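# Deliver two pipette tip boxes to the pipetting deck

## Task

Fetch both boxes of pipette tips from the supply shelves and set them into the two vacant slots on the deck of the pipetting machine, which stands on the bench that has shelves. At the end each box's lid must sit fully closed on it, and every other piece of labware on the deck must still be seated in its slot. Flipping a box over, or letting any box or lid reach the floor, means failure. Moving the pedal bin or the stool is allowed. When finished, open the gripper and back away. If the robot falls over or finishes leaning, the task fails.

## Robot and tools

Robot: a Hello Robot Stretch 3 with one arm. It has a two-wheel base (0.33 m long, 0.34 m wide) that can drive straight or spin in place but cannot move sideways. A lift carries the arm up and down a mast, and the arm telescopes out to the robot's right. On the end is a wrist (yaw, pitch, roll) with a gripper. A pan/tilt head holds head_camera and nav_camera, and wrist_camera rides on the gripper. To reach further forward with the gripper you must drive the base. Spins pivot about the point midway between the drive wheels, 0.05 m behind the front edge. With the arm pulled in and the wrist folded, a spin sweeps a circle of radius 0.28 m. An unfolded, level wrist reaches outside that circle.

Frames: the base frame has its origin on the floor between the drive wheels, x forward, y left, z up. hand_pose is reported in it, at the point where the closed fingertips meet. The odometry frame is the base frame as it was at the start.

execute_actions takes {"actions": [...]}, which run in order. Each action is {"robot": ..., "steps": n, "until": ...}. steps is 1 to 450 control steps at 30 per second. An action with only steps just waits. "robot" is one of three things: a single command; {"stop": true}, which brakes everything and clears the queue; or a list of up to 8 commands and {"pause_s": s} entries (s at most 15), run one after another. A command can contain:
- "base": exactly one of {"translate_m": d} or {"rotate_rad": r}. Both are offsets from where the base is when that command begins. d is in metres, positive forward, |d| at most 1. r is in radians, positive counter-clockwise seen from above (left), |r| at most 3.2.
- "joints": a dictionary of absolute targets by name. Joints you leave out keep their current target. The names and ranges are: lift_m 0 to 1.1 (arm height); arm_m 0 to 0.52 (extension); wrist_yaw_rad -1.345 to 4.42 (0 along the arm, positive toward the front, 3.0 folded over the base); wrist_pitch_rad -1.57 to 0.451 (negative tips the fingers down); wrist_roll_rad -2.911 to 2.911; gripper_m -0.089 to 0.179 (bigger is wider; the real fingertip gap is about 0.007 m less when nearly shut and 0.025 m less when fully open); head_pan_rad -3.953 to 1.73 (0 forward, positive left, -1.57 looks along the arm); head_tilt_rad -1.53 to 0.419 (negative looks down).
- "contact_limits": {"arm_m": e}, an effort percentage from 1 to 100 at which the arm halts with contact_stop. Lower values are gentler.
Motions run at the same time and carry on across later actions. A new command overrides right away. If any value is invalid, the entire call is rejected.

"until" ends an action early. {"robot": {"status": "ended"}} waits until nothing is moving and no queue is running. You can also test fields, e.g. {"lift_m": [">", 0.3]} or {"base_status": ["!=", "moving"]}. {"any": {"status": "ended"}} fires when the first motion finishes. Don't test readings with "=", since "done" means only within tolerance.

Speed: the base is fast (0.30 m/s, 1.9 rad/s) only when stowed, meaning lift_m under 0.30, arm_m under 0.03 and wrist_yaw_rad over 2.54. Otherwise it is limited to 0.10 m/s and 0.63 rad/s. Fold or unfold the wrist only with lift_m in 0.32 to 0.95, pitch -0.4 and roll near 0. If yaw is below -0.4, keep pitch at -0.5 or lower.

Gripping: command gripper_m smaller than the object's width. To let go, open at least 0.02 beyond where the pads made contact. Neither the readings nor "done" confirm that you are holding something, so check the cameras.

Result lines: base_status shows progress as (moved of goal). joint_goals and joint_status give, per joint, moving/done/off_target/contact_stop/time_out/stopped/not_commanded/torque_fault. measured_speeds comes from the encoders. refusals, queue (idle/running/done/dropped/stopped) and queue_left are also reported. Lines starting "refused:" or "dropped:" name a rejected goal and give the reason. on_its_own reports goals the robot has changed by itself, slack or switched-off joints, loads, and any tilt of 3 degrees or more. base_tilt is in degrees (forward/right positive). motor_effort is in percent, with the peak in brackets. lidar_m has 12 sectors of 30 degrees, counter-clockwise from straight ahead, in a plane 0.17 m high. wrist_depth_mm and head_depth_mm are 7x7 grids of median depths. Every result also includes one image from each camera.

zoom_image: {"camera": one of head_camera/nav_camera/wrist_camera, "region": [x0, y0, x1, y1]} in pixels of that camera's last image, with the origin at top-left, at most 504x504.

finished_scene: {"scene": number of the current scene}. It ends the scene for good, so call it only after all motion has stopped.

Cautions: pushing against something rigid with the gripper above roughly 0.45 m can tip the robot, as can driving while the gripper is holding or hooked on a fixed object, or snagging furniture, especially when reversing. If you tip, undo the last move in small steps, pull the gripper free, and lower lift_m to about 0.2 if needed. Don't push a second time after a contact_stop. A stopped lift or arm goes slack, and a slack lift carrying a load can sink. Keep forces low to avoid wrist torque_fault. Avoid drops, slams and hard knocks, keep the boxes upright, and keep lids on. Loose objects may occasionally get nudged.

Each tool is called after "Emit:" as name(argument=value, ...), one argument or row to a line, values as JSON.

## Session

Emit:
execute_actions(
  actions=[],
)

Scene clock: 0.00 s.
robot.base_odometry: x=+0.000 y=+0.000 heading=+0.000 (m, m, rad; robot's odometry frame)
robot.turned_by_wheels: +0.000 (rad since the last result)
robot.turned_by_imu: +0.000 (rad since the last result)
robot.base_tilt: forward=-1.0 right=+2.0 (deg)
robot.lidar_m: 2.30 1.79 1.68 2.15 1.73 2.53 1.12 1.03 1.04 1.31 1.84 1.85
robot.head_depth_mm: 1982 2571 2626 2656 2649 2606 2040 / 1999 2800 2905 2957 2960 2802 2035 / 1989 2845 2953 2960 3031 2901 2058 / 2026 2605 2670 2652 2674 2651 2057 / 1999 2405 2444 2488 2489 2509 2029 / 1991 2250 2243 2246 2277 2278 2017 / 1970 2082 2083 2129 2130 2167 2024
robot.base_status: not_commanded
robot.joint_positions: lift_m=+0.576 arm_m=-0.003 wrist_yaw_rad=+3.100 wrist_pitch_rad=-0.382 wrist_roll_rad=+0.009 gripper_m=+0.037 head_pan_rad=+0.012 head_tilt_rad=+0.014
robot.joint_goals: lift_m=+0.576 arm_m=-0.003 wrist_yaw_rad=+3.100 wrist_pitch_rad=-0.382 wrist_roll_rad=+0.009 gripper_m=+0.037 head_pan_rad=+0.012 head_tilt_rad=+0.014
robot.joint_status: lift_m=not_commanded arm_m=not_commanded wrist_yaw_rad=not_commanded wrist_pitch_rad=not_commanded wrist_roll_rad=not_commanded gripper_m=not_commanded head_pan_rad=not_commanded head_tilt_rad=not_commanded
robot.measured_speeds: translate_m=+0.000 rotate_rad=+0.000 lift_m=+0.000 arm_m=+0.000 wrist_yaw_rad=+0.000 wrist_pitch_rad=+0.000 wrist_roll_rad=+0.000 head_pan_rad=+0.000 head_tilt_rad=+0.000
robot: refusals=0 queue=idle queue_left=0
robot.motor_effort: left_wheel=+1 right_wheel=+0 lift_m=+37 arm_m=-1 wrist_yaw_rad=+0 wrist_pitch_rad=+4 wrist_roll_rad=+0 gripper_m=+0 head_pan_rad=+0 head_tilt_rad=+1 (%)
robot.hand_pose: x=-0.0118 y=+0.0863 z=+0.5965 quat_wxyz=(+0.149, +0.700, +0.119, +0.688) (m; robot's base frame)
robot.wrist_depth_mm: - - - - - - - / - - - - - - - / - - - - - - - / - - - - - - - / - - - - - - - / 874 857 902 894 - 842 858 / 758 763 726 750 761 737 750
pictures: head_camera (sideways: a quarter turn clockwise sets it upright), nav_camera (sideways: a quarter turn counterclockwise sets it upright), wrist_camera
Images, in order (width x height): head_camera 896x504, nav_camera 672x504, wrist_camera 644x364.

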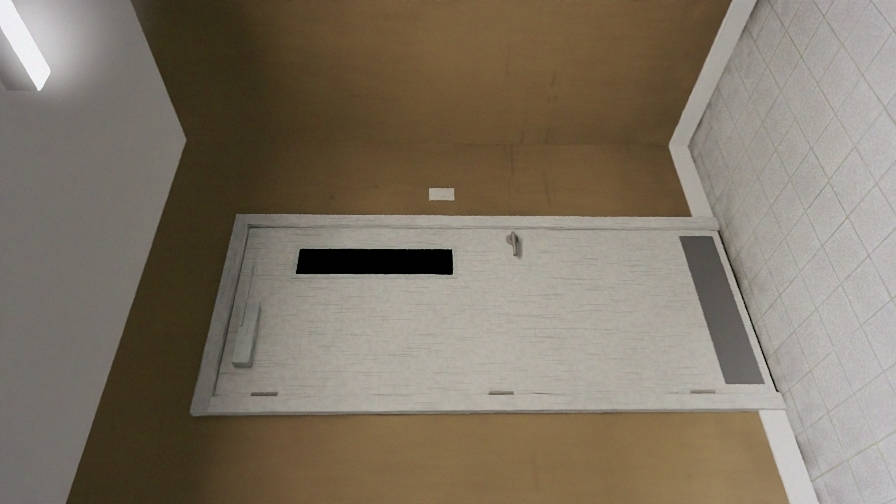

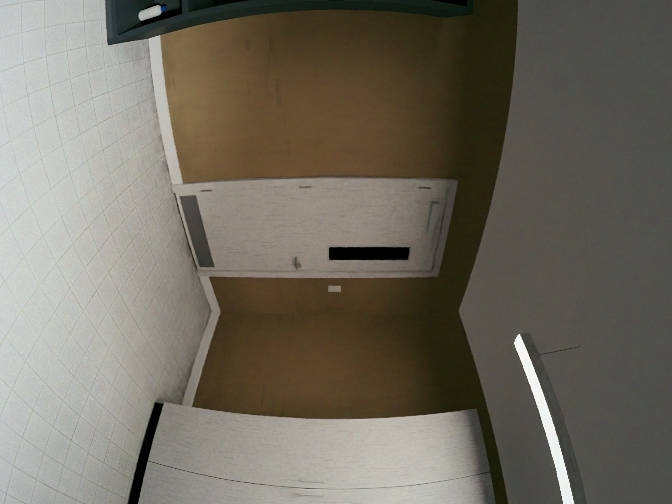

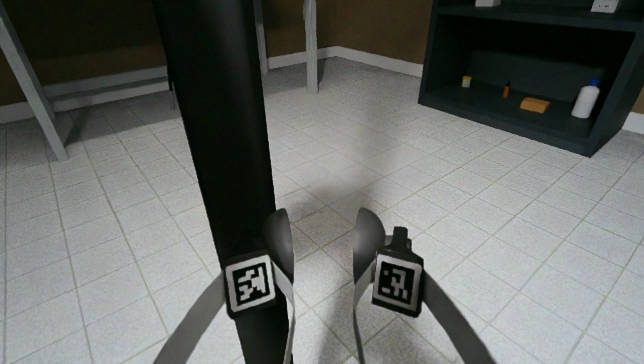

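Emit:
execute_actions(
  actions=[
    {"robot":{"joints":{"head_pan_rad":1.1,"head_tilt_rad":-0.35}},"steps":150,"until":{"robot":{"status":"ended"}}},
  ],
)

Scene clock: 3.20 s.
robot.base_odometry: x=+0.000 y=+0.000 heading=+0.000 (m, m, rad; robot's odometry frame)
robot.turned_by_wheels: +0.000 (rad since the last result)
robot.turned_by_imu: +0.000 (rad since the last result)
robot.base_tilt: forward=-0.9 right=+1.9 (deg)
robot.lidar_m: 2.30 1.79 1.68 2.15 1.73 2.53 1.11 1.03 1.04 1.30 1.83 1.85
robot.head_depth_mm: 1557 1763 1965 2142 2249 1722 1371 / 1802 1948 2050 2005 2068 1709 1375 / 1865 2021 2162 2284 2151 1722 1363 / 1950 2145 2320 2422 2165 1706 1376 / 1818 1960 2079 2213 2247 1717 1379 / 2203 2434 2702 2876 2277 1702 1366 / 2333 2578 2827 3051 2296 1715 1380
robot.base_status: not_commanded
robot.joint_positions: lift_m=+0.576 arm_m=-0.003 wrist_yaw_rad=+3.100 wrist_pitch_rad=-0.382 wrist_roll_rad=+0.009 gripper_m=+0.037 head_pan_rad=+1.093 head_tilt_rad=-0.345
robot.joint_goals: lift_m=+0.576 arm_m=-0.003 wrist_yaw_rad=+3.100 wrist_pitch_rad=-0.382 wrist_roll_rad=+0.009 gripper_m=+0.037 head_pan_rad=+1.100 head_tilt_rad=-0.350
robot.joint_status: lift_m=not_commanded arm_m=not_commanded wrist_yaw_rad=not_commanded wrist_pitch_rad=not_commanded wrist_roll_rad=not_commanded gripper_m=not_commanded head_pan_rad=done head_tilt_rad=done
robot.measured_speeds: translate_m=+0.000 rotate_rad=+0.000 lift_m=+0.000 arm_m=+0.000 wrist_yaw_rad=+0.000 wrist_pitch_rad=+0.000 wrist_roll_rad=+0.000 head_pan_rad=+0.000 head_tilt_rad=+0.000
robot: refusals=0 queue=done queue_left=0
robot.motor_effort: left_wheel=+1(1) right_wheel=+0(0) lift_m=+37(37) arm_m=-1(1) wrist_yaw_rad=+0(0) wrist_pitch_rad=+4(4) wrist_roll_rad=+0(0) gripper_m=+0(0) head_pan_rad=+3(29) head_tilt_rad=+1(20) (%)
robot.hand_pose: x=-0.0118 y=+0.0863 z=+0.5965 quat_wxyz=(+0.149, +0.700, +0.119, +0.688) (m; robot's base frame)
robot.wrist_depth_mm: - - - - - - - / - - - - - - - / - - - - - - - / - - - - - - - / - - - - - - - / 887 872 904 882 - 871 842 / 769 759 723 753 734 732 741
pictures: head_camera (sideways: a quarter turn clockwise sets it upright), nav_camera (sideways: a quarter turn counterclockwise sets it upright), wrist_camera
camera_calibration (this result's frames):
head_camera: T_world_to_cam=[[-0.153765, -0.338493, -0.92832, 1.23159], [-0.886114, 0.462944, -0.0220294, 0.0358825], [0.437217, 0.81921, -0.371128, 0.435839], [0, 0, 0, 1]] pos_world=[0.0306141, 0.0432282, 1.30585]
nav_camera: T_world_to_cam=[[0.180061, 0.303111, 0.935789, -1.17192], [0.884866, -0.465436, -0.0195036, 0.0689877], [0.429639, 0.83156, -0.35202, 0.410185], [0, 0, 0, 1]] pos_world=[-0.0262584, 0.0462384, 1.24241]
wrist_camera: T_world_to_cam=[[0.999008, -0.0404861, -0.0185215, 0.029835], [-0.0367126, -0.513773, -0.85714, 0.590859], [0.0251864, 0.85697, -0.51475, 0.400001], [0, 0, 0, 1]] pos_world=[-0.018188, -0.038013, 0.712902]
Images, in order (width x height): head_camera 896x504, nav_camera 672x504, wrist_camera 644x364.

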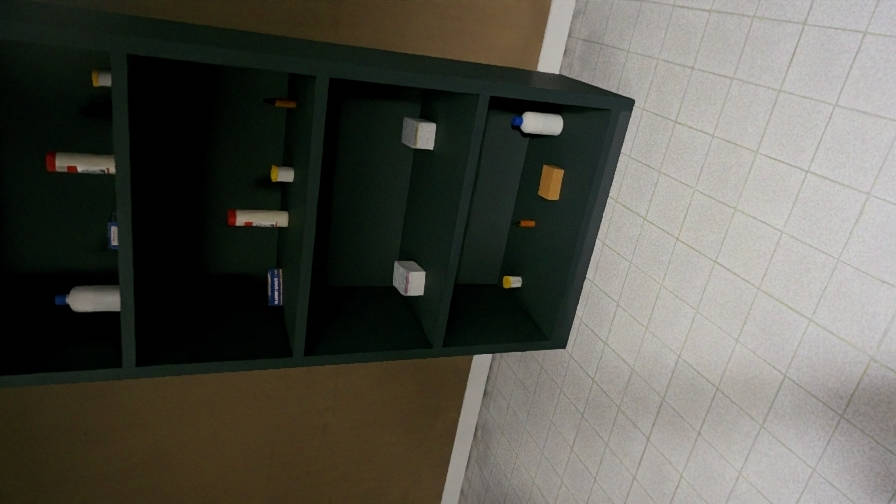

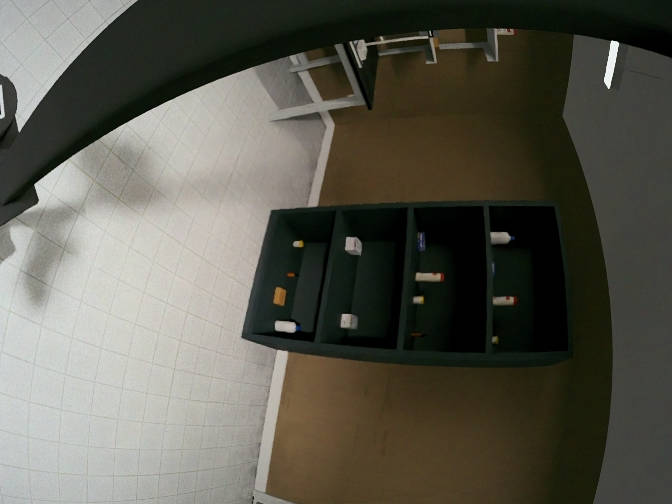

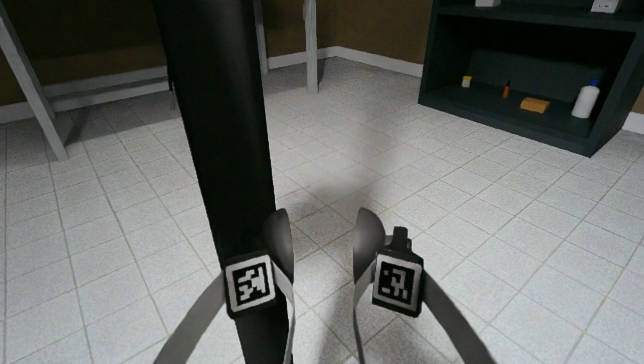

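Emit:
execute_actions(
  actions=[
    {"robot":[{"joints":{"lift_m":0.26,"wrist_pitch_rad":-0.4,"wrist_yaw_rad":3.0,"arm_m":0.0,"head_pan_rad":0.0,"head_tilt_rad":-0.4}},{"base":{"rotate_rad":1.03}},{"base":{"translate_m":1.0}},{"base":{"translate_m":0.33}},{"base":{"rotate_rad":1.22}}],"steps":450,"until":{"robot":{"status":"ended"}}},
    {"steps":300,"until":{"robot":{"status":"ended"}}},
  ],
)

Scene clock: 33.13 s.
robot.base_odometry: x=+0.685 y=+1.140 heading=+2.250 (m, m, rad; robot's odometry frame)
robot.turned_by_wheels: +2.250 (rad since the last result)
robot.turned_by_imu: +2.265 (rad since the last result)
robot.base_tilt: forward=-1.0 right=+1.8 (deg)
robot.lidar_m: 1.22 1.44 1.83 2.27 2.38 2.40 2.37 1.25 0.48 0.67 0.85 0.74
robot.head_depth_mm: 1663 1821 1959 2147 2136 1637 1322 / 1679 1824 1979 2182 2118 1632 1320 / 1676 1801 1943 2157 2020 1602 1328 / 1693 1834 1925 1408 2117 1649 1323 / 1698 1806 1933 1477 2038 1640 1323 / 1691 1768 1946 1474 2046 1632 1328 / 1686 1591 1911 1465 1945 1632 1314
robot.base_status: done (rotate_rad +1.2198 of +1.2200)
robot.joint_positions: lift_m=+0.260 arm_m=+0.000 wrist_yaw_rad=+3.001 wrist_pitch_rad=-0.413 wrist_roll_rad=+0.009 gripper_m=+0.037 head_pan_rad=+0.007 head_tilt_rad=-0.396
robot.joint_goals: lift_m=+0.260 arm_m=+0.000 wrist_yaw_rad=+3.000 wrist_pitch_rad=-0.400 wrist_roll_rad=+0.009 gripper_m=+0.037 head_pan_rad=+0.000 head_tilt_rad=-0.400
robot.joint_status: lift_m=done arm_m=done wrist_yaw_rad=done wrist_pitch_rad=done wrist_roll_rad=not_commanded gripper_m=not_commanded head_pan_rad=done head_tilt_rad=done
robot.measured_speeds: translate_m=+0.000 rotate_rad=+0.000 lift_m=+0.000 arm_m=+0.000 wrist_yaw_rad=+0.000 wrist_pitch_rad=+0.000 wrist_roll_rad=+0.000 head_pan_rad=+0.000 head_tilt_rad=+0.000
robot: refusals=0 queue=done queue_left=0
robot.motor_effort: left_wheel=-2(10) right_wheel=+4(13) lift_m=+31(37) arm_m=+4(7) wrist_yaw_rad=-1(2) wrist_pitch_rad=+4(5) wrist_roll_rad=+0(0) gripper_m=+0(0) head_pan_rad=-2(28) head_tilt_rad=-1(7) (%)
robot.hand_pose: x=+0.0103 y=+0.0781 z=+0.2740 quat_wxyz=(+0.194, +0.703, +0.095, +0.677) (m; robot's base frame)
robot.wrist_depth_mm: - - - - - - - / - - - - - - - / 895 893 897 877 837 888 864 / 698 694 688 664 685 684 673 / 567 565 - 571 566 552 545 / 478 492 - - - 459 464 / - - - - 408 403 404
pictures: head_camera (sideways: a quarter turn clockwise sets it upright), nav_camera (sideways: a quarter turn counterclockwise sets it upright), wrist_camera
camera_calibration (this result's frames):
head_camera: T_world_to_cam=[[-0.417844, -0.0220841, -0.90825, 1.20701], [-0.00463871, 0.999743, -0.0221747, 0.0306932], [0.908507, -0.00505247, -0.417839, 0.493751], [0, 0, 0, 1]] pos_world=[0.0559069, -0.00153492, 1.30325]
nav_camera: T_world_to_cam=[[0.399205, -0.0176718, 0.916691, -1.14834], [-0.000255429, -0.999816, -0.019163, 0.0739422], [0.916862, 0.00741581, -0.399136, 0.468529], [0, 0, 0, 1]] pos_world=[0.0288641, 0.050161, 1.24109]
wrist_camera: T_world_to_cam=[[0.989987, -0.139932, -0.0185437, 0.00933477], [-0.0912441, -0.534155, -0.840448, 0.308632], [0.107701, 0.833725, -0.541575, 0.248729], [0, 0, 0, 1]] pos_world=[-0.00786867, -0.0412078, 0.394267]
Images, in order (width x height): head_camera 896x504, nav_camera 672x504, wrist_camera 644x364.

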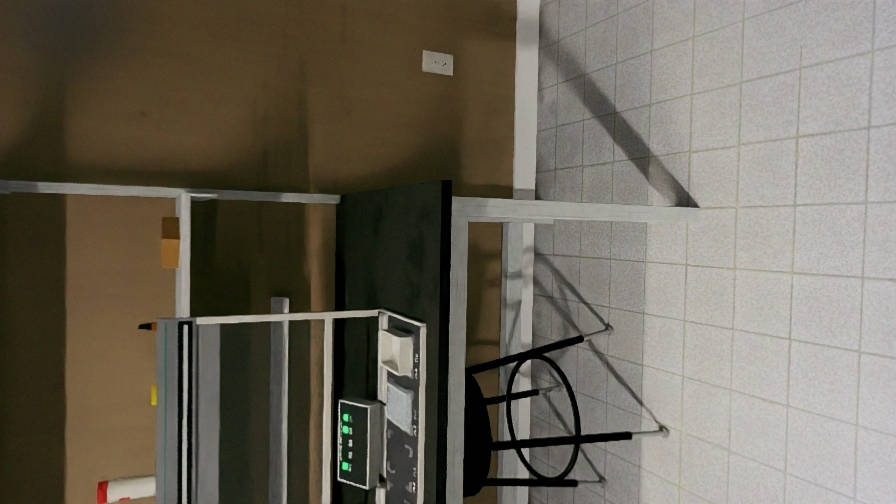

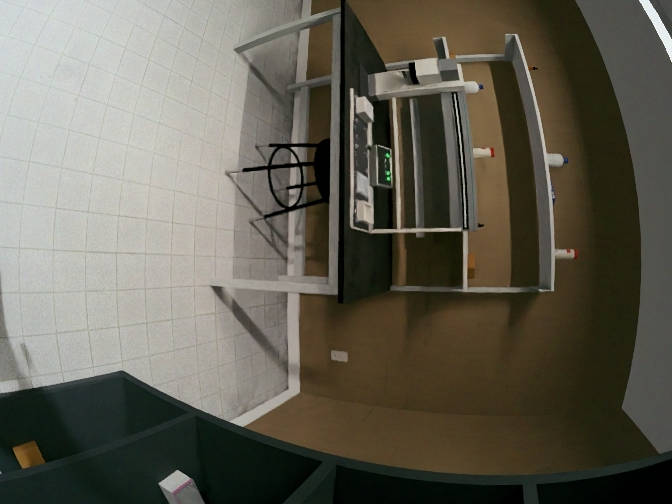

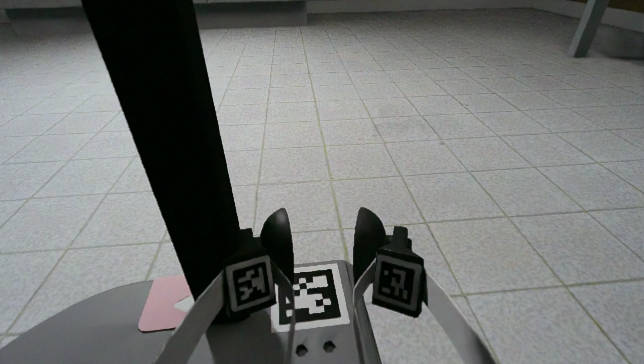

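Emit:
execute_actions(
  actions=[
    {"robot":{"joints":{"head_pan_rad":0.35,"head_tilt_rad":-0.35}},"steps":150,"until":{"robot":{"status":"ended"}}},
  ],
)

Emit:
zoom_image(
  camera="head_camera",
  region=[250, 50, 550, 450],
)

Scene clock: 38.67 s.
robot.base_odometry: x=+0.685 y=+1.140 heading=+2.250 (m, m, rad; robot's odometry frame)
robot.turned_by_wheels: +0.000 (rad since the last result)
robot.turned_by_imu: +0.000 (rad since the last result)
robot.base_tilt: forward=-1.1 right=+2.0 (deg)
robot.lidar_m: 1.22 1.44 1.83 2.27 2.37 2.40 2.37 1.25 0.48 0.67 0.85 0.74
robot.head_depth_mm: 1638 1731 1857 1350 2050 1617 1365 / 1688 1738 1877 1403 2146 1684 1370 / 1764 1824 2006 1406 2124 1689 1367 / 1834 1677 2050 1523 2124 1686 1354 / 1921 1961 2183 1591 2256 1706 1360 / 1973 1611 1722 2454 2246 1700 1361 / 1987 2194 2385 2730 2232 1700 1361
robot.base_status: done (rotate_rad +1.2198 of +1.2200)
robot.joint_positions: lift_m=+0.260 arm_m=+0.000 wrist_yaw_rad=+3.001 wrist_pitch_rad=-0.413 wrist_roll_rad=+0.009 gripper_m=+0.037 head_pan_rad=+0.343 head_tilt_rad=-0.359
robot.joint_goals: lift_m=+0.260 arm_m=+0.000 wrist_yaw_rad=+3.000 wrist_pitch_rad=-0.400 wrist_roll_rad=+0.009 gripper_m=+0.037 head_pan_rad=+0.350 head_tilt_rad=-0.350
robot.joint_status: lift_m=done arm_m=done wrist_yaw_rad=done wrist_pitch_rad=done wrist_roll_rad=not_commanded gripper_m=not_commanded head_pan_rad=done head_tilt_rad=done
robot.measured_speeds: translate_m=+0.000 rotate_rad=+0.000 lift_m=+0.000 arm_m=+0.000 wrist_yaw_rad=+0.000 wrist_pitch_rad=+0.000 wrist_roll_rad=+0.000 head_pan_rad=+0.000 head_tilt_rad=+0.000
robot: refusals=0 queue=done queue_left=0
robot.motor_effort: left_wheel=-2(2) right_wheel=+4(4) lift_m=+31(31) arm_m=+4(4) wrist_yaw_rad=-1(1) wrist_pitch_rad=+4(4) wrist_roll_rad=+0(0) gripper_m=+0(0) head_pan_rad=+3(18) head_tilt_rad=+5(9) (%)
robot.hand_pose: x=+0.0103 y=+0.0781 z=+0.2740 quat_wxyz=(+0.194, +0.703, +0.095, +0.677) (m; robot's base frame)
robot.wrist_depth_mm: - - - - - - - / - - - - - - - / 922 899 885 870 902 887 872 / 699 698 679 682 688 671 664 / 566 560 - 554 567 558 550 / 476 491 - - - 468 466 / - - - - 408 408 399
pictures: head_camera (sideways: a quarter turn clockwise sets it upright), nav_camera (sideways: a quarter turn counterclockwise sets it upright), wrist_camera
camera_calibration (this result's frames):
head_camera: T_world_to_cam=[[-0.355635, -0.147279, -0.922948, 1.22581], [-0.333084, 0.942639, -0.0220758, 0.032569], [0.873258, 0.299568, -0.384292, 0.45031], [0, 0, 0, 1]] pos_world=[0.053551, 0.0149365, 1.30512]
nav_camera: T_world_to_cam=[[0.35086, 0.103502, 0.93069, -1.16631], [0.329916, -0.943811, -0.0194134, 0.0722551], [0.876386, 0.313861, -0.365292, 0.424733], [0, 0, 0, 1]] pos_world=[0.0131432, 0.0556036, 1.24203]
wrist_camera: T_world_to_cam=[[0.989987, -0.139932, -0.0185439, 0.00933483], [-0.0912443, -0.534155, -0.840448, 0.308632], [0.107701, 0.833725, -0.541575, 0.248729], [0, 0, 0, 1]] pos_world=[-0.00786865, -0.0412078, 0.394267]
Images, in order (width x height): head_camera 896x504, nav_camera 672x504, wrist_camera 644x364.

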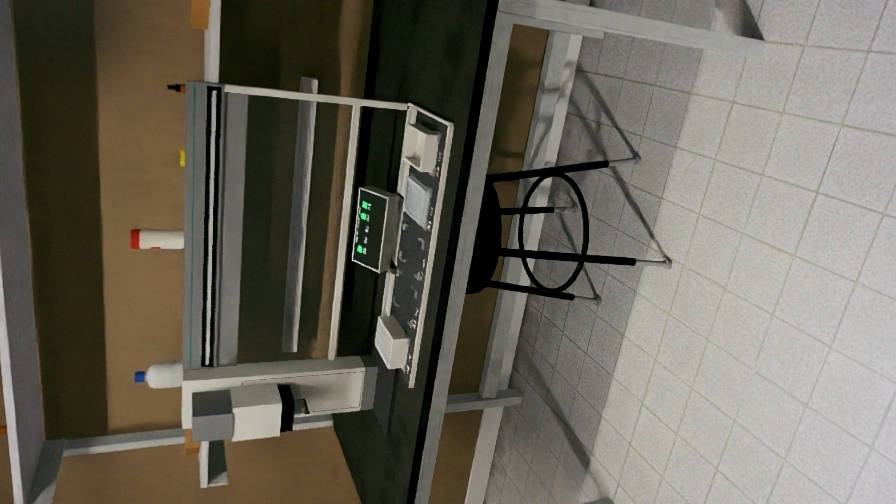

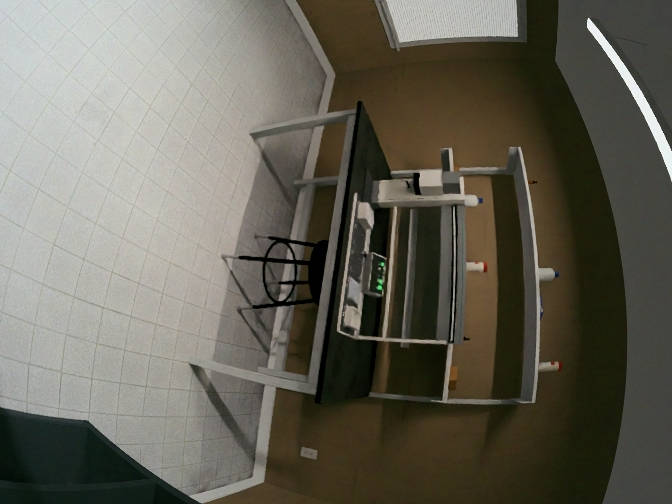

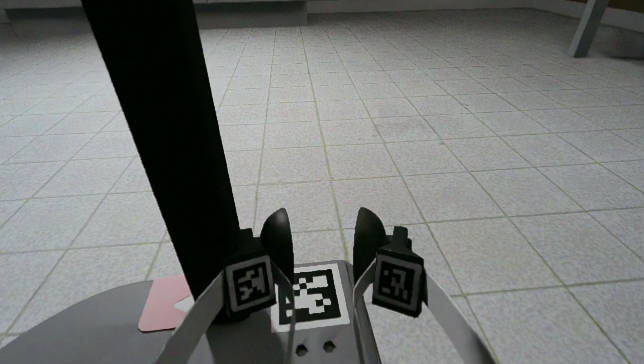

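Region (250, 50, 550, 450) of head_camera's 896x504 image, scaled by 1.260, with more detail than that image has; it fills the left 378 columns of this view, and the rest is white.

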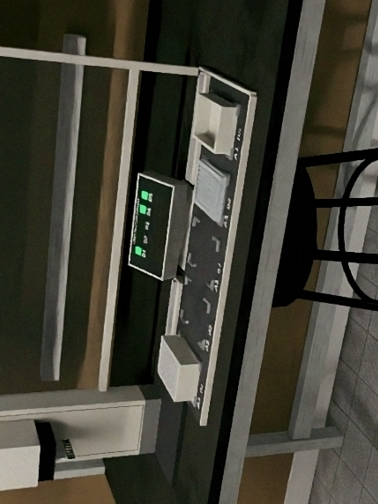

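Emit:
execute_actions(
  actions=[
    {"robot":{"joints":{"head_pan_rad":-1.4,"head_tilt_rad":-0.85}},"steps":150,"until":{"robot":{"status":"ended"}}},
  ],
)

Scene clock: 44.97 s.
robot.base_odometry: x=+0.685 y=+1.140 heading=+2.250 (m, m, rad; robot's odometry frame)
robot.turned_by_wheels: +0.000 (rad since the last result)
robot.turned_by_imu: +0.001 (rad since the last result)
robot.base_tilt: forward=-1.1 right=+1.9 (deg)
robot.lidar_m: 1.22 1.44 1.83 2.27 2.38 2.40 2.37 1.25 0.48 0.67 0.85 0.74
robot.head_depth_mm: 693 549 469 951 840 1182 1113 / 698 550 476 953 858 1196 1126 / 706 552 483 963 856 1200 1144 / 695 551 491 958 878 1210 1127 / 728 550 1063 958 1260 1225 1100 / 638 551 1063 959 1282 1235 1117 / 727 551 1061 944 1282 1247 1109
robot.base_status: done (rotate_rad +1.2198 of +1.2200)
robot.joint_positions: lift_m=+0.260 arm_m=+0.000 wrist_yaw_rad=+3.001 wrist_pitch_rad=-0.413 wrist_roll_rad=+0.009 gripper_m=+0.037 head_pan_rad=-1.393 head_tilt_rad=-0.839
robot.joint_goals: lift_m=+0.260 arm_m=+0.000 wrist_yaw_rad=+3.000 wrist_pitch_rad=-0.400 wrist_roll_rad=+0.009 gripper_m=+0.037 head_pan_rad=-1.400 head_tilt_rad=-0.850
robot.joint_status: lift_m=done arm_m=done wrist_yaw_rad=done wrist_pitch_rad=done wrist_roll_rad=not_commanded gripper_m=not_commanded head_pan_rad=done head_tilt_rad=done
robot.measured_speeds: translate_m=+0.000 rotate_rad=+0.000 lift_m=+0.000 arm_m=+0.000 wrist_yaw_rad=+0.000 wrist_pitch_rad=+0.000 wrist_roll_rad=+0.000 head_pan_rad=+0.000 head_tilt_rad=+0.000
robot: refusals=0 queue=done queue_left=0
robot.motor_effort: left_wheel=-2(2) right_wheel=+4(3) lift_m=+31(31) arm_m=+4(4) wrist_yaw_rad=-1(1) wrist_pitch_rad=+4(4) wrist_roll_rad=+0(1) gripper_m=+0(0) head_pan_rad=-2(30) head_tilt_rad=-4(26) (%)
robot.hand_pose: x=+0.0103 y=+0.0781 z=+0.2740 quat_wxyz=(+0.194, +0.703, +0.095, +0.677) (m; robot's base frame)
robot.wrist_depth_mm: - - - - - - - / - - - - - - - / 892 928 901 875 879 850 851 / 678 698 693 685 675 681 671 / 574 567 - 563 559 548 550 / 483 494 - - - 469 466 / - - - - 407 402 401
pictures: head_camera (sideways: a quarter turn clockwise sets it upright), nav_camera (sideways: a quarter turn counterclockwise sets it upright), wrist_camera
camera_calibration (this result's frames):
head_camera: T_world_to_cam=[[-0.154716, 0.751482, -0.641356, 0.857482], [0.982632, 0.184368, -0.0210175, 0.0231515], [0.102451, -0.633469, -0.766955, 0.952831], [0, 0, 0, 1]] pos_world=[0.0122978, -0.045061, 1.28122]
nav_camera: T_world_to_cam=[[0.113331, -0.745243, 0.657091, -0.80816], [-0.986593, -0.162581, -0.0142304, 0.0735275], [0.117436, -0.646669, -0.753677, 0.93464], [0, 0, 0, 1]] pos_world=[0.0543713, 0.0140809, 1.2365]
wrist_camera: T_world_to_cam=[[0.989987, -0.139933, -0.0185438, 0.00933472], [-0.0912444, -0.534155, -0.840448, 0.308632], [0.107701, 0.833725, -0.541575, 0.248729], [0, 0, 0, 1]] pos_world=[-0.00786861, -0.0412078, 0.394267]
Images, in order (width x height): head_camera 896x504, nav_camera 672x504, wrist_camera 644x364.

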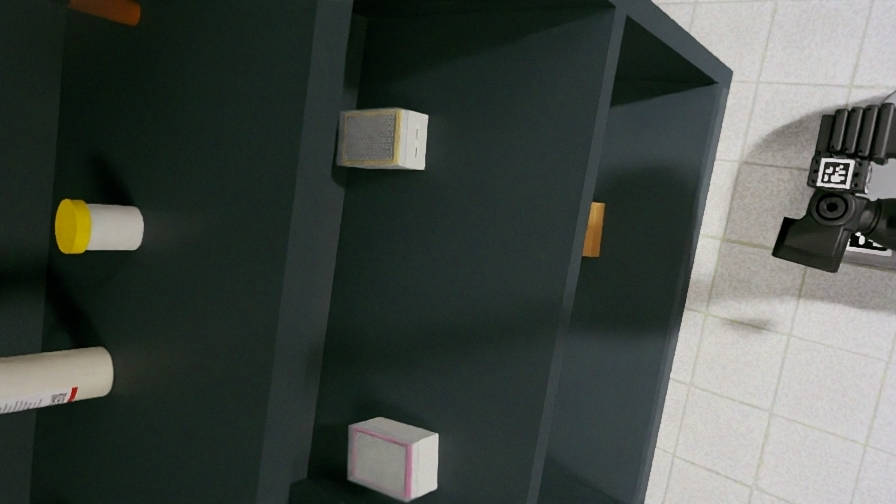

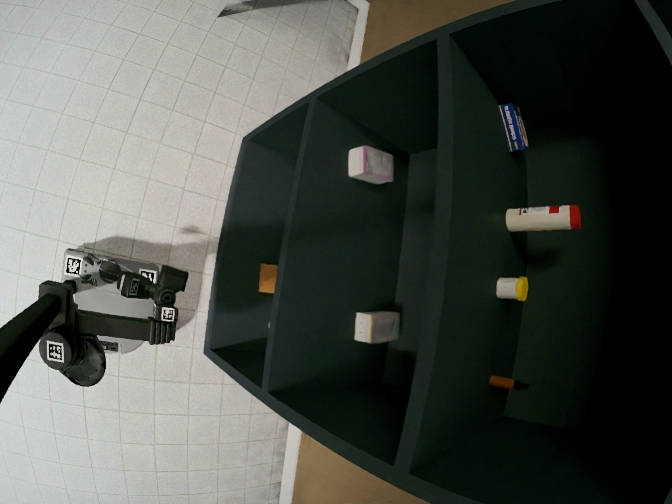

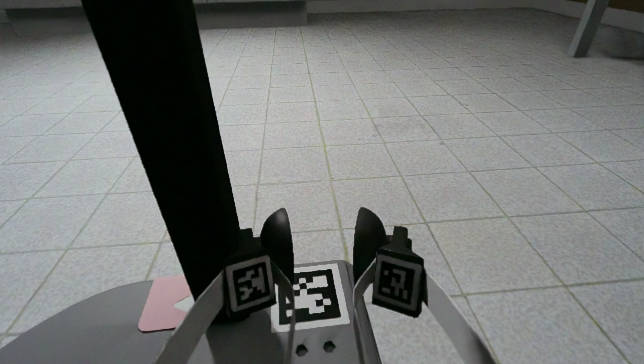

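Emit:
zoom_image(
  camera="head_camera",
  region=[300, 80, 480, 200],
)

Emit:
execute_actions(
  actions=[
    {"robot":[{"joints":{"lift_m":0.66}},{"joints":{"wrist_yaw_rad":0.0,"gripper_m":0.17}},{"joints":{"wrist_pitch_rad":-0.15,"wrist_roll_rad":0.0,"lift_m":0.56}}],"steps":450,"until":{"robot":{"status":"ended"}}},
  ],
)

Region (300, 80, 480, 200) of head_camera's 896x504 image, scaled by 2.800, with more detail than that image has.

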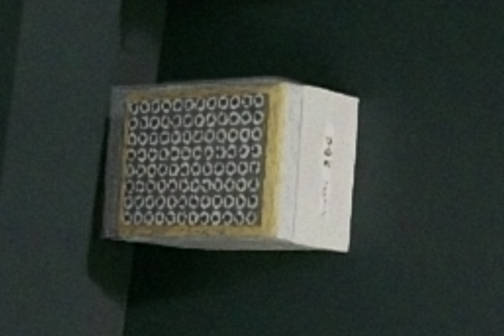

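Scene clock: 69.77 s.
robot.base_odometry: x=+0.685 y=+1.140 heading=+2.250 (m, m, rad; robot's odometry frame)
robot.turned_by_wheels: +0.000 (rad since the last result)
robot.turned_by_imu: +0.001 (rad since the last result)
robot.base_tilt: forward=-1.0 right=+1.7 (deg)
robot.lidar_m: 1.22 1.44 1.83 2.27 2.37 2.41 2.38 1.25 0.48 0.67 0.84 0.74
robot.head_depth_mm: 694 549 469 950 837 1187 1121 / 698 550 476 951 858 1197 - / 709 550 482 961 860 - - / 698 550 490 961 882 1220 1126 / 727 550 1064 960 1259 1222 1107 / 637 550 1058 959 1282 1235 1104 / 727 549 1053 942 1278 1254 1105
robot.base_status: done (rotate_rad +1.2198 of +1.2200)
robot.joint_positions: lift_m=+0.560 arm_m=+0.000 wrist_yaw_rad=+0.002 wrist_pitch_rad=-0.174 wrist_roll_rad=+0.006 gripper_m=+0.170 head_pan_rad=-1.393 head_tilt_rad=-0.839
robot.joint_goals: lift_m=+0.560 arm_m=+0.000 wrist_yaw_rad=+0.000 wrist_pitch_rad=-0.150 wrist_roll_rad=+0.000 gripper_m=+0.170 head_pan_rad=-1.400 head_tilt_rad=-0.850
robot.joint_status: lift_m=done arm_m=done wrist_yaw_rad=done wrist_pitch_rad=done wrist_roll_rad=done gripper_m=done head_pan_rad=done head_tilt_rad=done
robot.measured_speeds: translate_m=+0.000 rotate_rad=+0.000 lift_m=+0.000 arm_m=+0.000 wrist_yaw_rad=+0.000 wrist_pitch_rad=+0.000 wrist_roll_rad=+0.000 head_pan_rad=+0.000 head_tilt_rad=+0.000
robot: refusals=0 queue=done queue_left=0
robot.motor_effort: left_wheel=-2(2) right_wheel=+4(3) lift_m=+31(45) arm_m=+4(4) wrist_yaw_rad=-2(2) wrist_pitch_rad=+7(9) wrist_roll_rad=-3(3) gripper_m=+0(95) head_pan_rad=-2(2) head_tilt_rad=-5(5) (%)
robot.hand_pose: x=-0.0211 y=-0.3929 z=+0.6309 quat_wxyz=(+0.703, +0.062, -0.706, -0.061) (m; robot's base frame)
robot.wrist_depth_mm: 576 566 572 566 557 421 272 / 615 606 588 593 590 413 272 / 643 650 636 621 606 418 271 / 496 531 509 482 506 415 272 / 373 391 372 363 364 361 271 / 302 286 284 284 282 282 247 / 235 232 233 230 231 228 221
pictures: head_camera (sideways: a quarter turn clockwise sets it upright), nav_camera (sideways: a quarter turn counterclockwise sets it upright), wrist_camera
camera_calibration (this result's frames):
head_camera: T_world_to_cam=[[-0.154603, 0.751505, -0.641356, 0.857481], [0.98266, 0.184221, -0.0210175, 0.0231514], [0.102356, -0.633485, -0.766955, 0.952832], [0, 0, 0, 1]] pos_world=[0.0122911, -0.045062, 1.28122]
nav_camera: T_world_to_cam=[[0.113219, -0.74526, 0.657091, -0.80816], [-0.986617, -0.162433, -0.0142304, 0.0735277], [0.117339, -0.646686, -0.753677, 0.934641], [0, 0, 0, 1]] pos_world=[0.0543734, 0.0140736, 1.2365]
wrist_camera: T_world_to_cam=[[-0.999863, -0.0070258, -0.0149961, -0.0108403], [0.0118759, 0.326907, -0.944982, 0.760588], [0.0115416, -0.94503, -0.326779, 0.00173099], [0, 0, 0, 1]] pos_world=[-0.0198915, -0.247082, 0.719145]
Images, in order (width x height): head_camera 896x504, nav_camera 672x504, wrist_camera 644x364.

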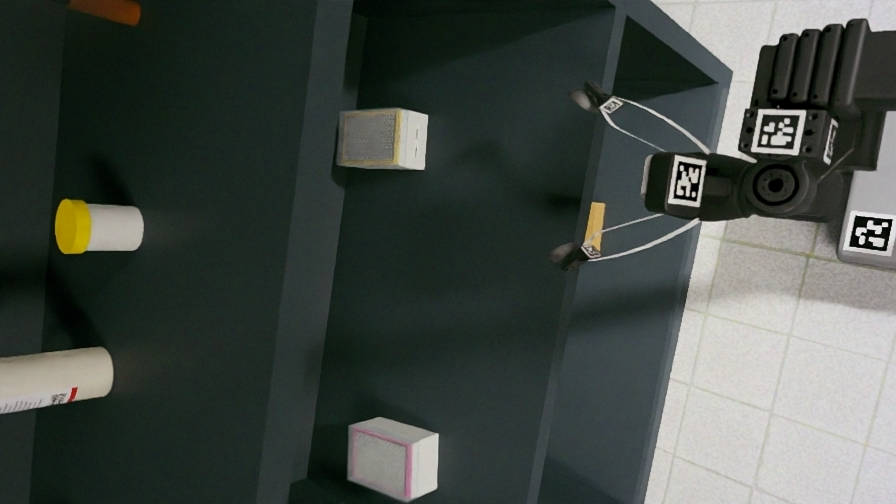

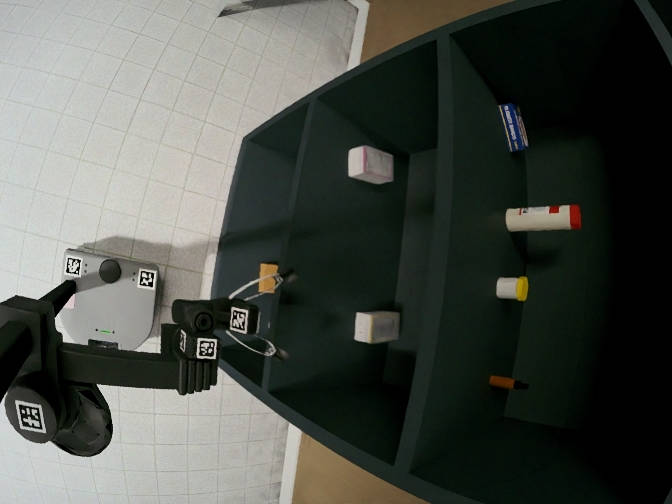

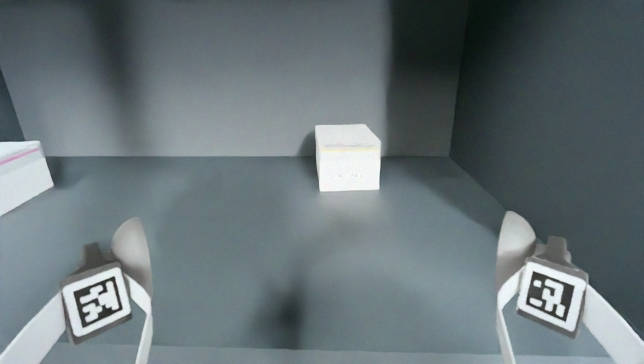

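Emit:
execute_actions(
  actions=[
    {"robot":{"base":{"translate_m":-0.037},"joints":{"arm_m":0.2,"wrist_pitch_rad":-0.22,"lift_m":0.54}},"steps":450,"until":{"robot":{"status":"ended"}}},
  ],
)

Scene clock: 84.10 s.
robot.base_odometry: x=+0.708 y=+1.111 heading=+2.250 (m, m, rad; robot's odometry frame)
robot.turned_by_wheels: +0.000 (rad since the last result)
robot.turned_by_imu: +0.001 (rad since the last result)
robot.base_tilt: forward=-0.9 right=+1.9 (deg)
robot.lidar_m: 1.26 1.76 1.86 2.27 2.38 2.36 2.33 1.24 0.46 0.67 0.76 0.77
robot.head_depth_mm: 685 550 467 898 805 1220 1104 / 696 550 474 954 - 1197 1120 / 709 550 482 964 1251 1205 1119 / 698 550 489 959 879 1206 1127 / 732 553 1062 963 1269 1220 1104 / 639 551 1064 963 1274 1233 1109 / 694 551 1004 942 1287 1242 1110
robot.base_status: done (translate_m -0.0370 of -0.0370)
robot.joint_positions: lift_m=+0.540 arm_m=+0.200 wrist_yaw_rad=+0.000 wrist_pitch_rad=-0.234 wrist_roll_rad=+0.005 gripper_m=+0.170 head_pan_rad=-1.393 head_tilt_rad=-0.839
robot.joint_goals: lift_m=+0.540 arm_m=+0.200 wrist_yaw_rad=+0.000 wrist_pitch_rad=-0.220 wrist_roll_rad=+0.000 gripper_m=+0.170 head_pan_rad=-1.400 head_tilt_rad=-0.850
robot.joint_status: lift_m=done arm_m=done wrist_yaw_rad=done wrist_pitch_rad=done wrist_roll_rad=done gripper_m=done head_pan_rad=done head_tilt_rad=done
robot.measured_speeds: translate_m=+0.000 rotate_rad=+0.000 lift_m=+0.000 arm_m=+0.000 wrist_yaw_rad=+0.000 wrist_pitch_rad=+0.000 wrist_roll_rad=+0.000 head_pan_rad=+0.000 head_tilt_rad=+0.000
robot: refusals=0 queue=done queue_left=0
robot.motor_effort: left_wheel=-2(7) right_wheel=+4(5) lift_m=+31(31) arm_m=+5(5) wrist_yaw_rad=+0(1) wrist_pitch_rad=+4(7) wrist_roll_rad=-3(3) gripper_m=+0(0) head_pan_rad=-1(1) head_tilt_rad=-4(4) (%)
robot.hand_pose: x=-0.0214 y=-0.5883 z=+0.5961 quat_wxyz=(+0.701, +0.083, -0.704, -0.083) (m; robot's base frame)
robot.wrist_depth_mm: 390 386 383 380 377 358 232 / 413 414 406 397 400 355 232 / 445 440 433 344 424 356 229 / 390 391 386 272 378 333 230 / 286 303 283 282 282 285 229 / 238 227 226 225 224 223 210 / 182 186 190 187 186 186 179
pictures: head_camera (sideways: a quarter turn clockwise sets it upright), nav_camera (sideways: a quarter turn counterclockwise sets it upright), wrist_camera
camera_calibration (this result's frames):
head_camera: T_world_to_cam=[[-0.154466, 0.75162, -0.641254, 0.857347], [0.982697, 0.184024, -0.0210165, 0.0231498], [0.10221, -0.633405, -0.767041, 0.952944], [0, 0, 0, 1]] pos_world=[0.0122814, -0.0450605, 1.28121]
nav_camera: T_world_to_cam=[[0.113083, -0.745369, 0.656991, -0.808028], [-0.98665, -0.162231, -0.0142285, 0.0735253], [0.11719, -0.646611, -0.753764, 0.934755], [0, 0, 0, 1]] pos_world=[0.0543747, 0.0140724, 1.2365]
wrist_camera: T_world_to_cam=[[-0.99988, -0.00506873, -0.0146262, -0.0121057], [0.0115694, 0.383051, -0.923655, 0.811911], [0.0102843, -0.923713, -0.382947, -0.148316], [0, 0, 0, 1]] pos_world=[-0.0199722, -0.448066, 0.692951]
Images, in order (width x height): head_camera 896x504, nav_camera 672x504, wrist_camera 644x364.

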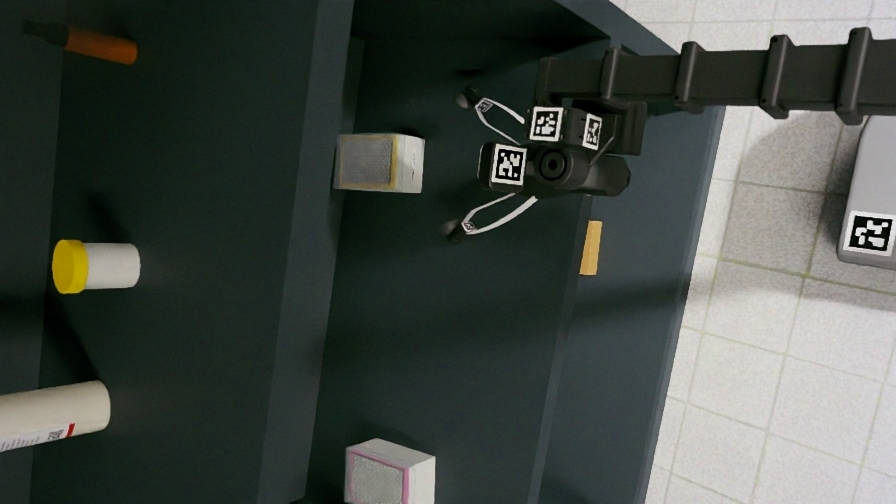

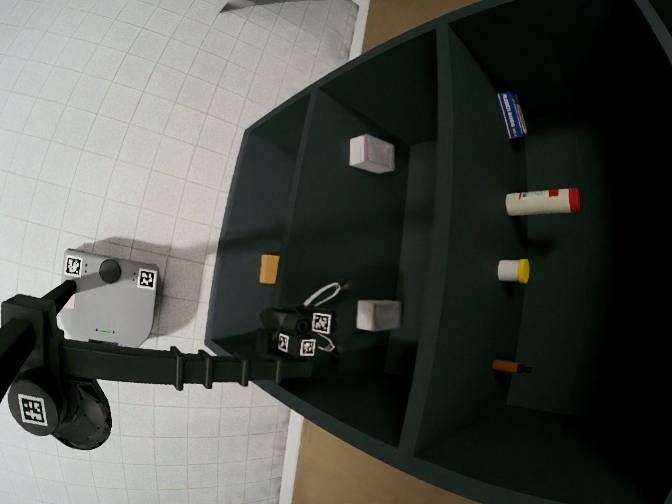

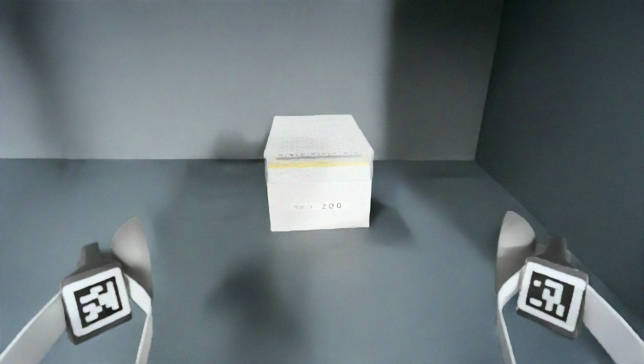

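Emit:
execute_actions(
  actions=[
    {"robot":[{"base":{"translate_m":-0.009},"joints":{"wrist_yaw_rad":0.07,"lift_m":0.51}},{"joints":{"arm_m":0.385}}],"steps":450,"until":{"robot":{"status":"ended"}}},
  ],
)

Scene clock: 97.70 s.
robot.base_odometry: x=+0.714 y=+1.104 heading=+2.250 (m, m, rad; robot's odometry frame)
robot.turned_by_wheels: +0.000 (rad since the last result)
robot.turned_by_imu: +0.001 (rad since the last result)
robot.base_tilt: forward=-1.0 right=+2.0 (deg)
robot.lidar_m: 1.27 1.48 1.87 2.27 2.38 2.36 2.33 1.24 0.46 0.66 0.77 0.78
robot.head_depth_mm: 681 549 469 886 801 1252 1108 / 695 551 474 - 849 1198 1123 / 709 548 483 938 853 1200 1128 / 694 550 488 959 874 1212 1124 / 729 551 1063 963 1254 1230 1105 / 644 552 1059 961 1289 1229 1108 / 697 551 1010 948 1288 1245 1106
robot.base_status: done (translate_m -0.0090 of -0.0090)
robot.joint_positions: lift_m=+0.510 arm_m=+0.385 wrist_yaw_rad=+0.070 wrist_pitch_rad=-0.234 wrist_roll_rad=+0.005 gripper_m=+0.170 head_pan_rad=-1.393 head_tilt_rad=-0.839
robot.joint_goals: lift_m=+0.510 arm_m=+0.385 wrist_yaw_rad=+0.070 wrist_pitch_rad=-0.220 wrist_roll_rad=+0.000 gripper_m=+0.170 head_pan_rad=-1.400 head_tilt_rad=-0.850
robot.joint_status: lift_m=done arm_m=done wrist_yaw_rad=done wrist_pitch_rad=done wrist_roll_rad=done gripper_m=done head_pan_rad=done head_tilt_rad=done
robot.measured_speeds: translate_m=+0.000 rotate_rad=+0.000 lift_m=+0.000 arm_m=+0.000 wrist_yaw_rad=+0.000 wrist_pitch_rad=+0.000 wrist_roll_rad=+0.000 head_pan_rad=+0.000 head_tilt_rad=+0.000
robot: refusals=0 queue=done queue_left=0
robot.motor_effort: left_wheel=-2(7) right_wheel=+3(4) lift_m=+31(31) arm_m=+5(1) wrist_yaw_rad=+0(0) wrist_pitch_rad=+4(4) wrist_roll_rad=-3(3) gripper_m=+0(0) head_pan_rad=-2(2) head_tilt_rad=-4(4) (%)
robot.hand_pose: x=-0.0046 y=-0.7727 z=+0.5661 quat_wxyz=(+0.703, +0.107, -0.700, -0.059) (m; robot's base frame)
robot.wrist_depth_mm: 231 227 219 214 208 201 198 / 246 242 233 228 218 214 209 / 268 258 250 241 234 227 220 / 281 273 263 151 245 243 232 / 232 243 119 112 125 231 224 / 192 176 94 94 93 180 179 / - 144 91 91 91 150 144
pictures: head_camera (sideways: a quarter turn clockwise sets it upright), nav_camera (sideways: a quarter turn counterclockwise sets it upright), wrist_camera
camera_calibration (this result's frames):
head_camera: T_world_to_cam=[[-0.154466, 0.751624, -0.64125, 0.857341], [0.982697, 0.184023, -0.0210164, 0.0231498], [0.102208, -0.6334, -0.767045, 0.952949], [0, 0, 0, 1]] pos_world=[0.0122814, -0.0450604, 1.28121]
nav_camera: T_world_to_cam=[[0.113084, -0.745373, 0.656986, -0.808022], [-0.98665, -0.16223, -0.0142284, 0.0735252], [0.117189, -0.646607, -0.753768, 0.934761], [0, 0, 0, 1]] pos_world=[0.0543747, 0.0140728, 1.2365]
wrist_camera: T_world_to_cam=[[-0.997141, -0.0741318, -0.0146259, -0.0499994], [-0.0149354, 0.383114, -0.92358, 0.854496], [0.0740701, -0.920722, -0.383126, -0.32762], [0, 0, 0, 1]] pos_world=[-0.0128274, -0.632723, 0.662945]
Images, in order (width x height): head_camera 896x504, nav_camera 672x504, wrist_camera 644x364.

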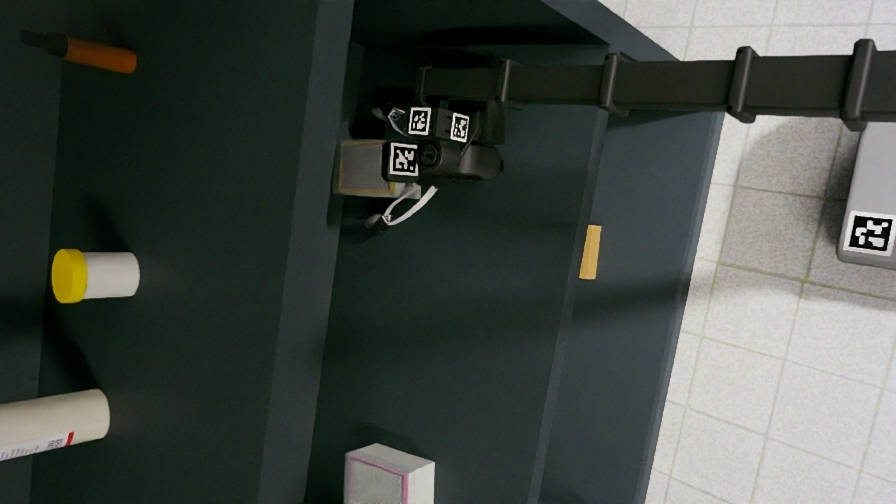

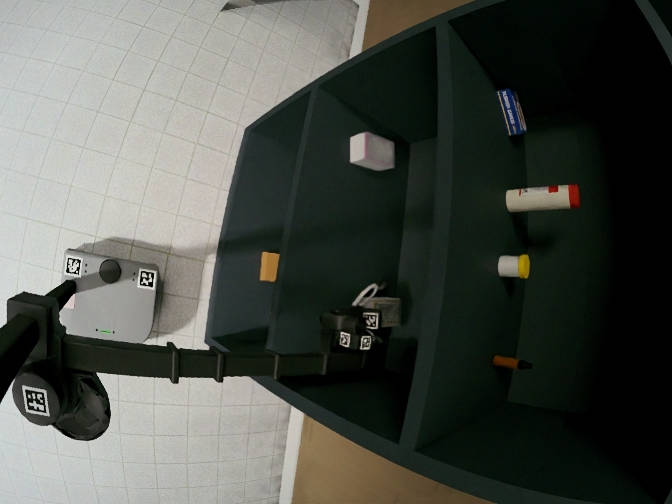

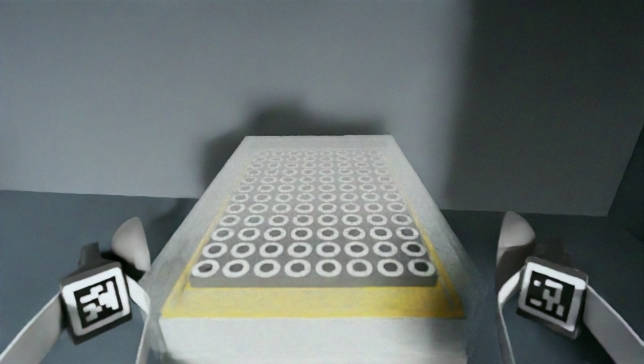

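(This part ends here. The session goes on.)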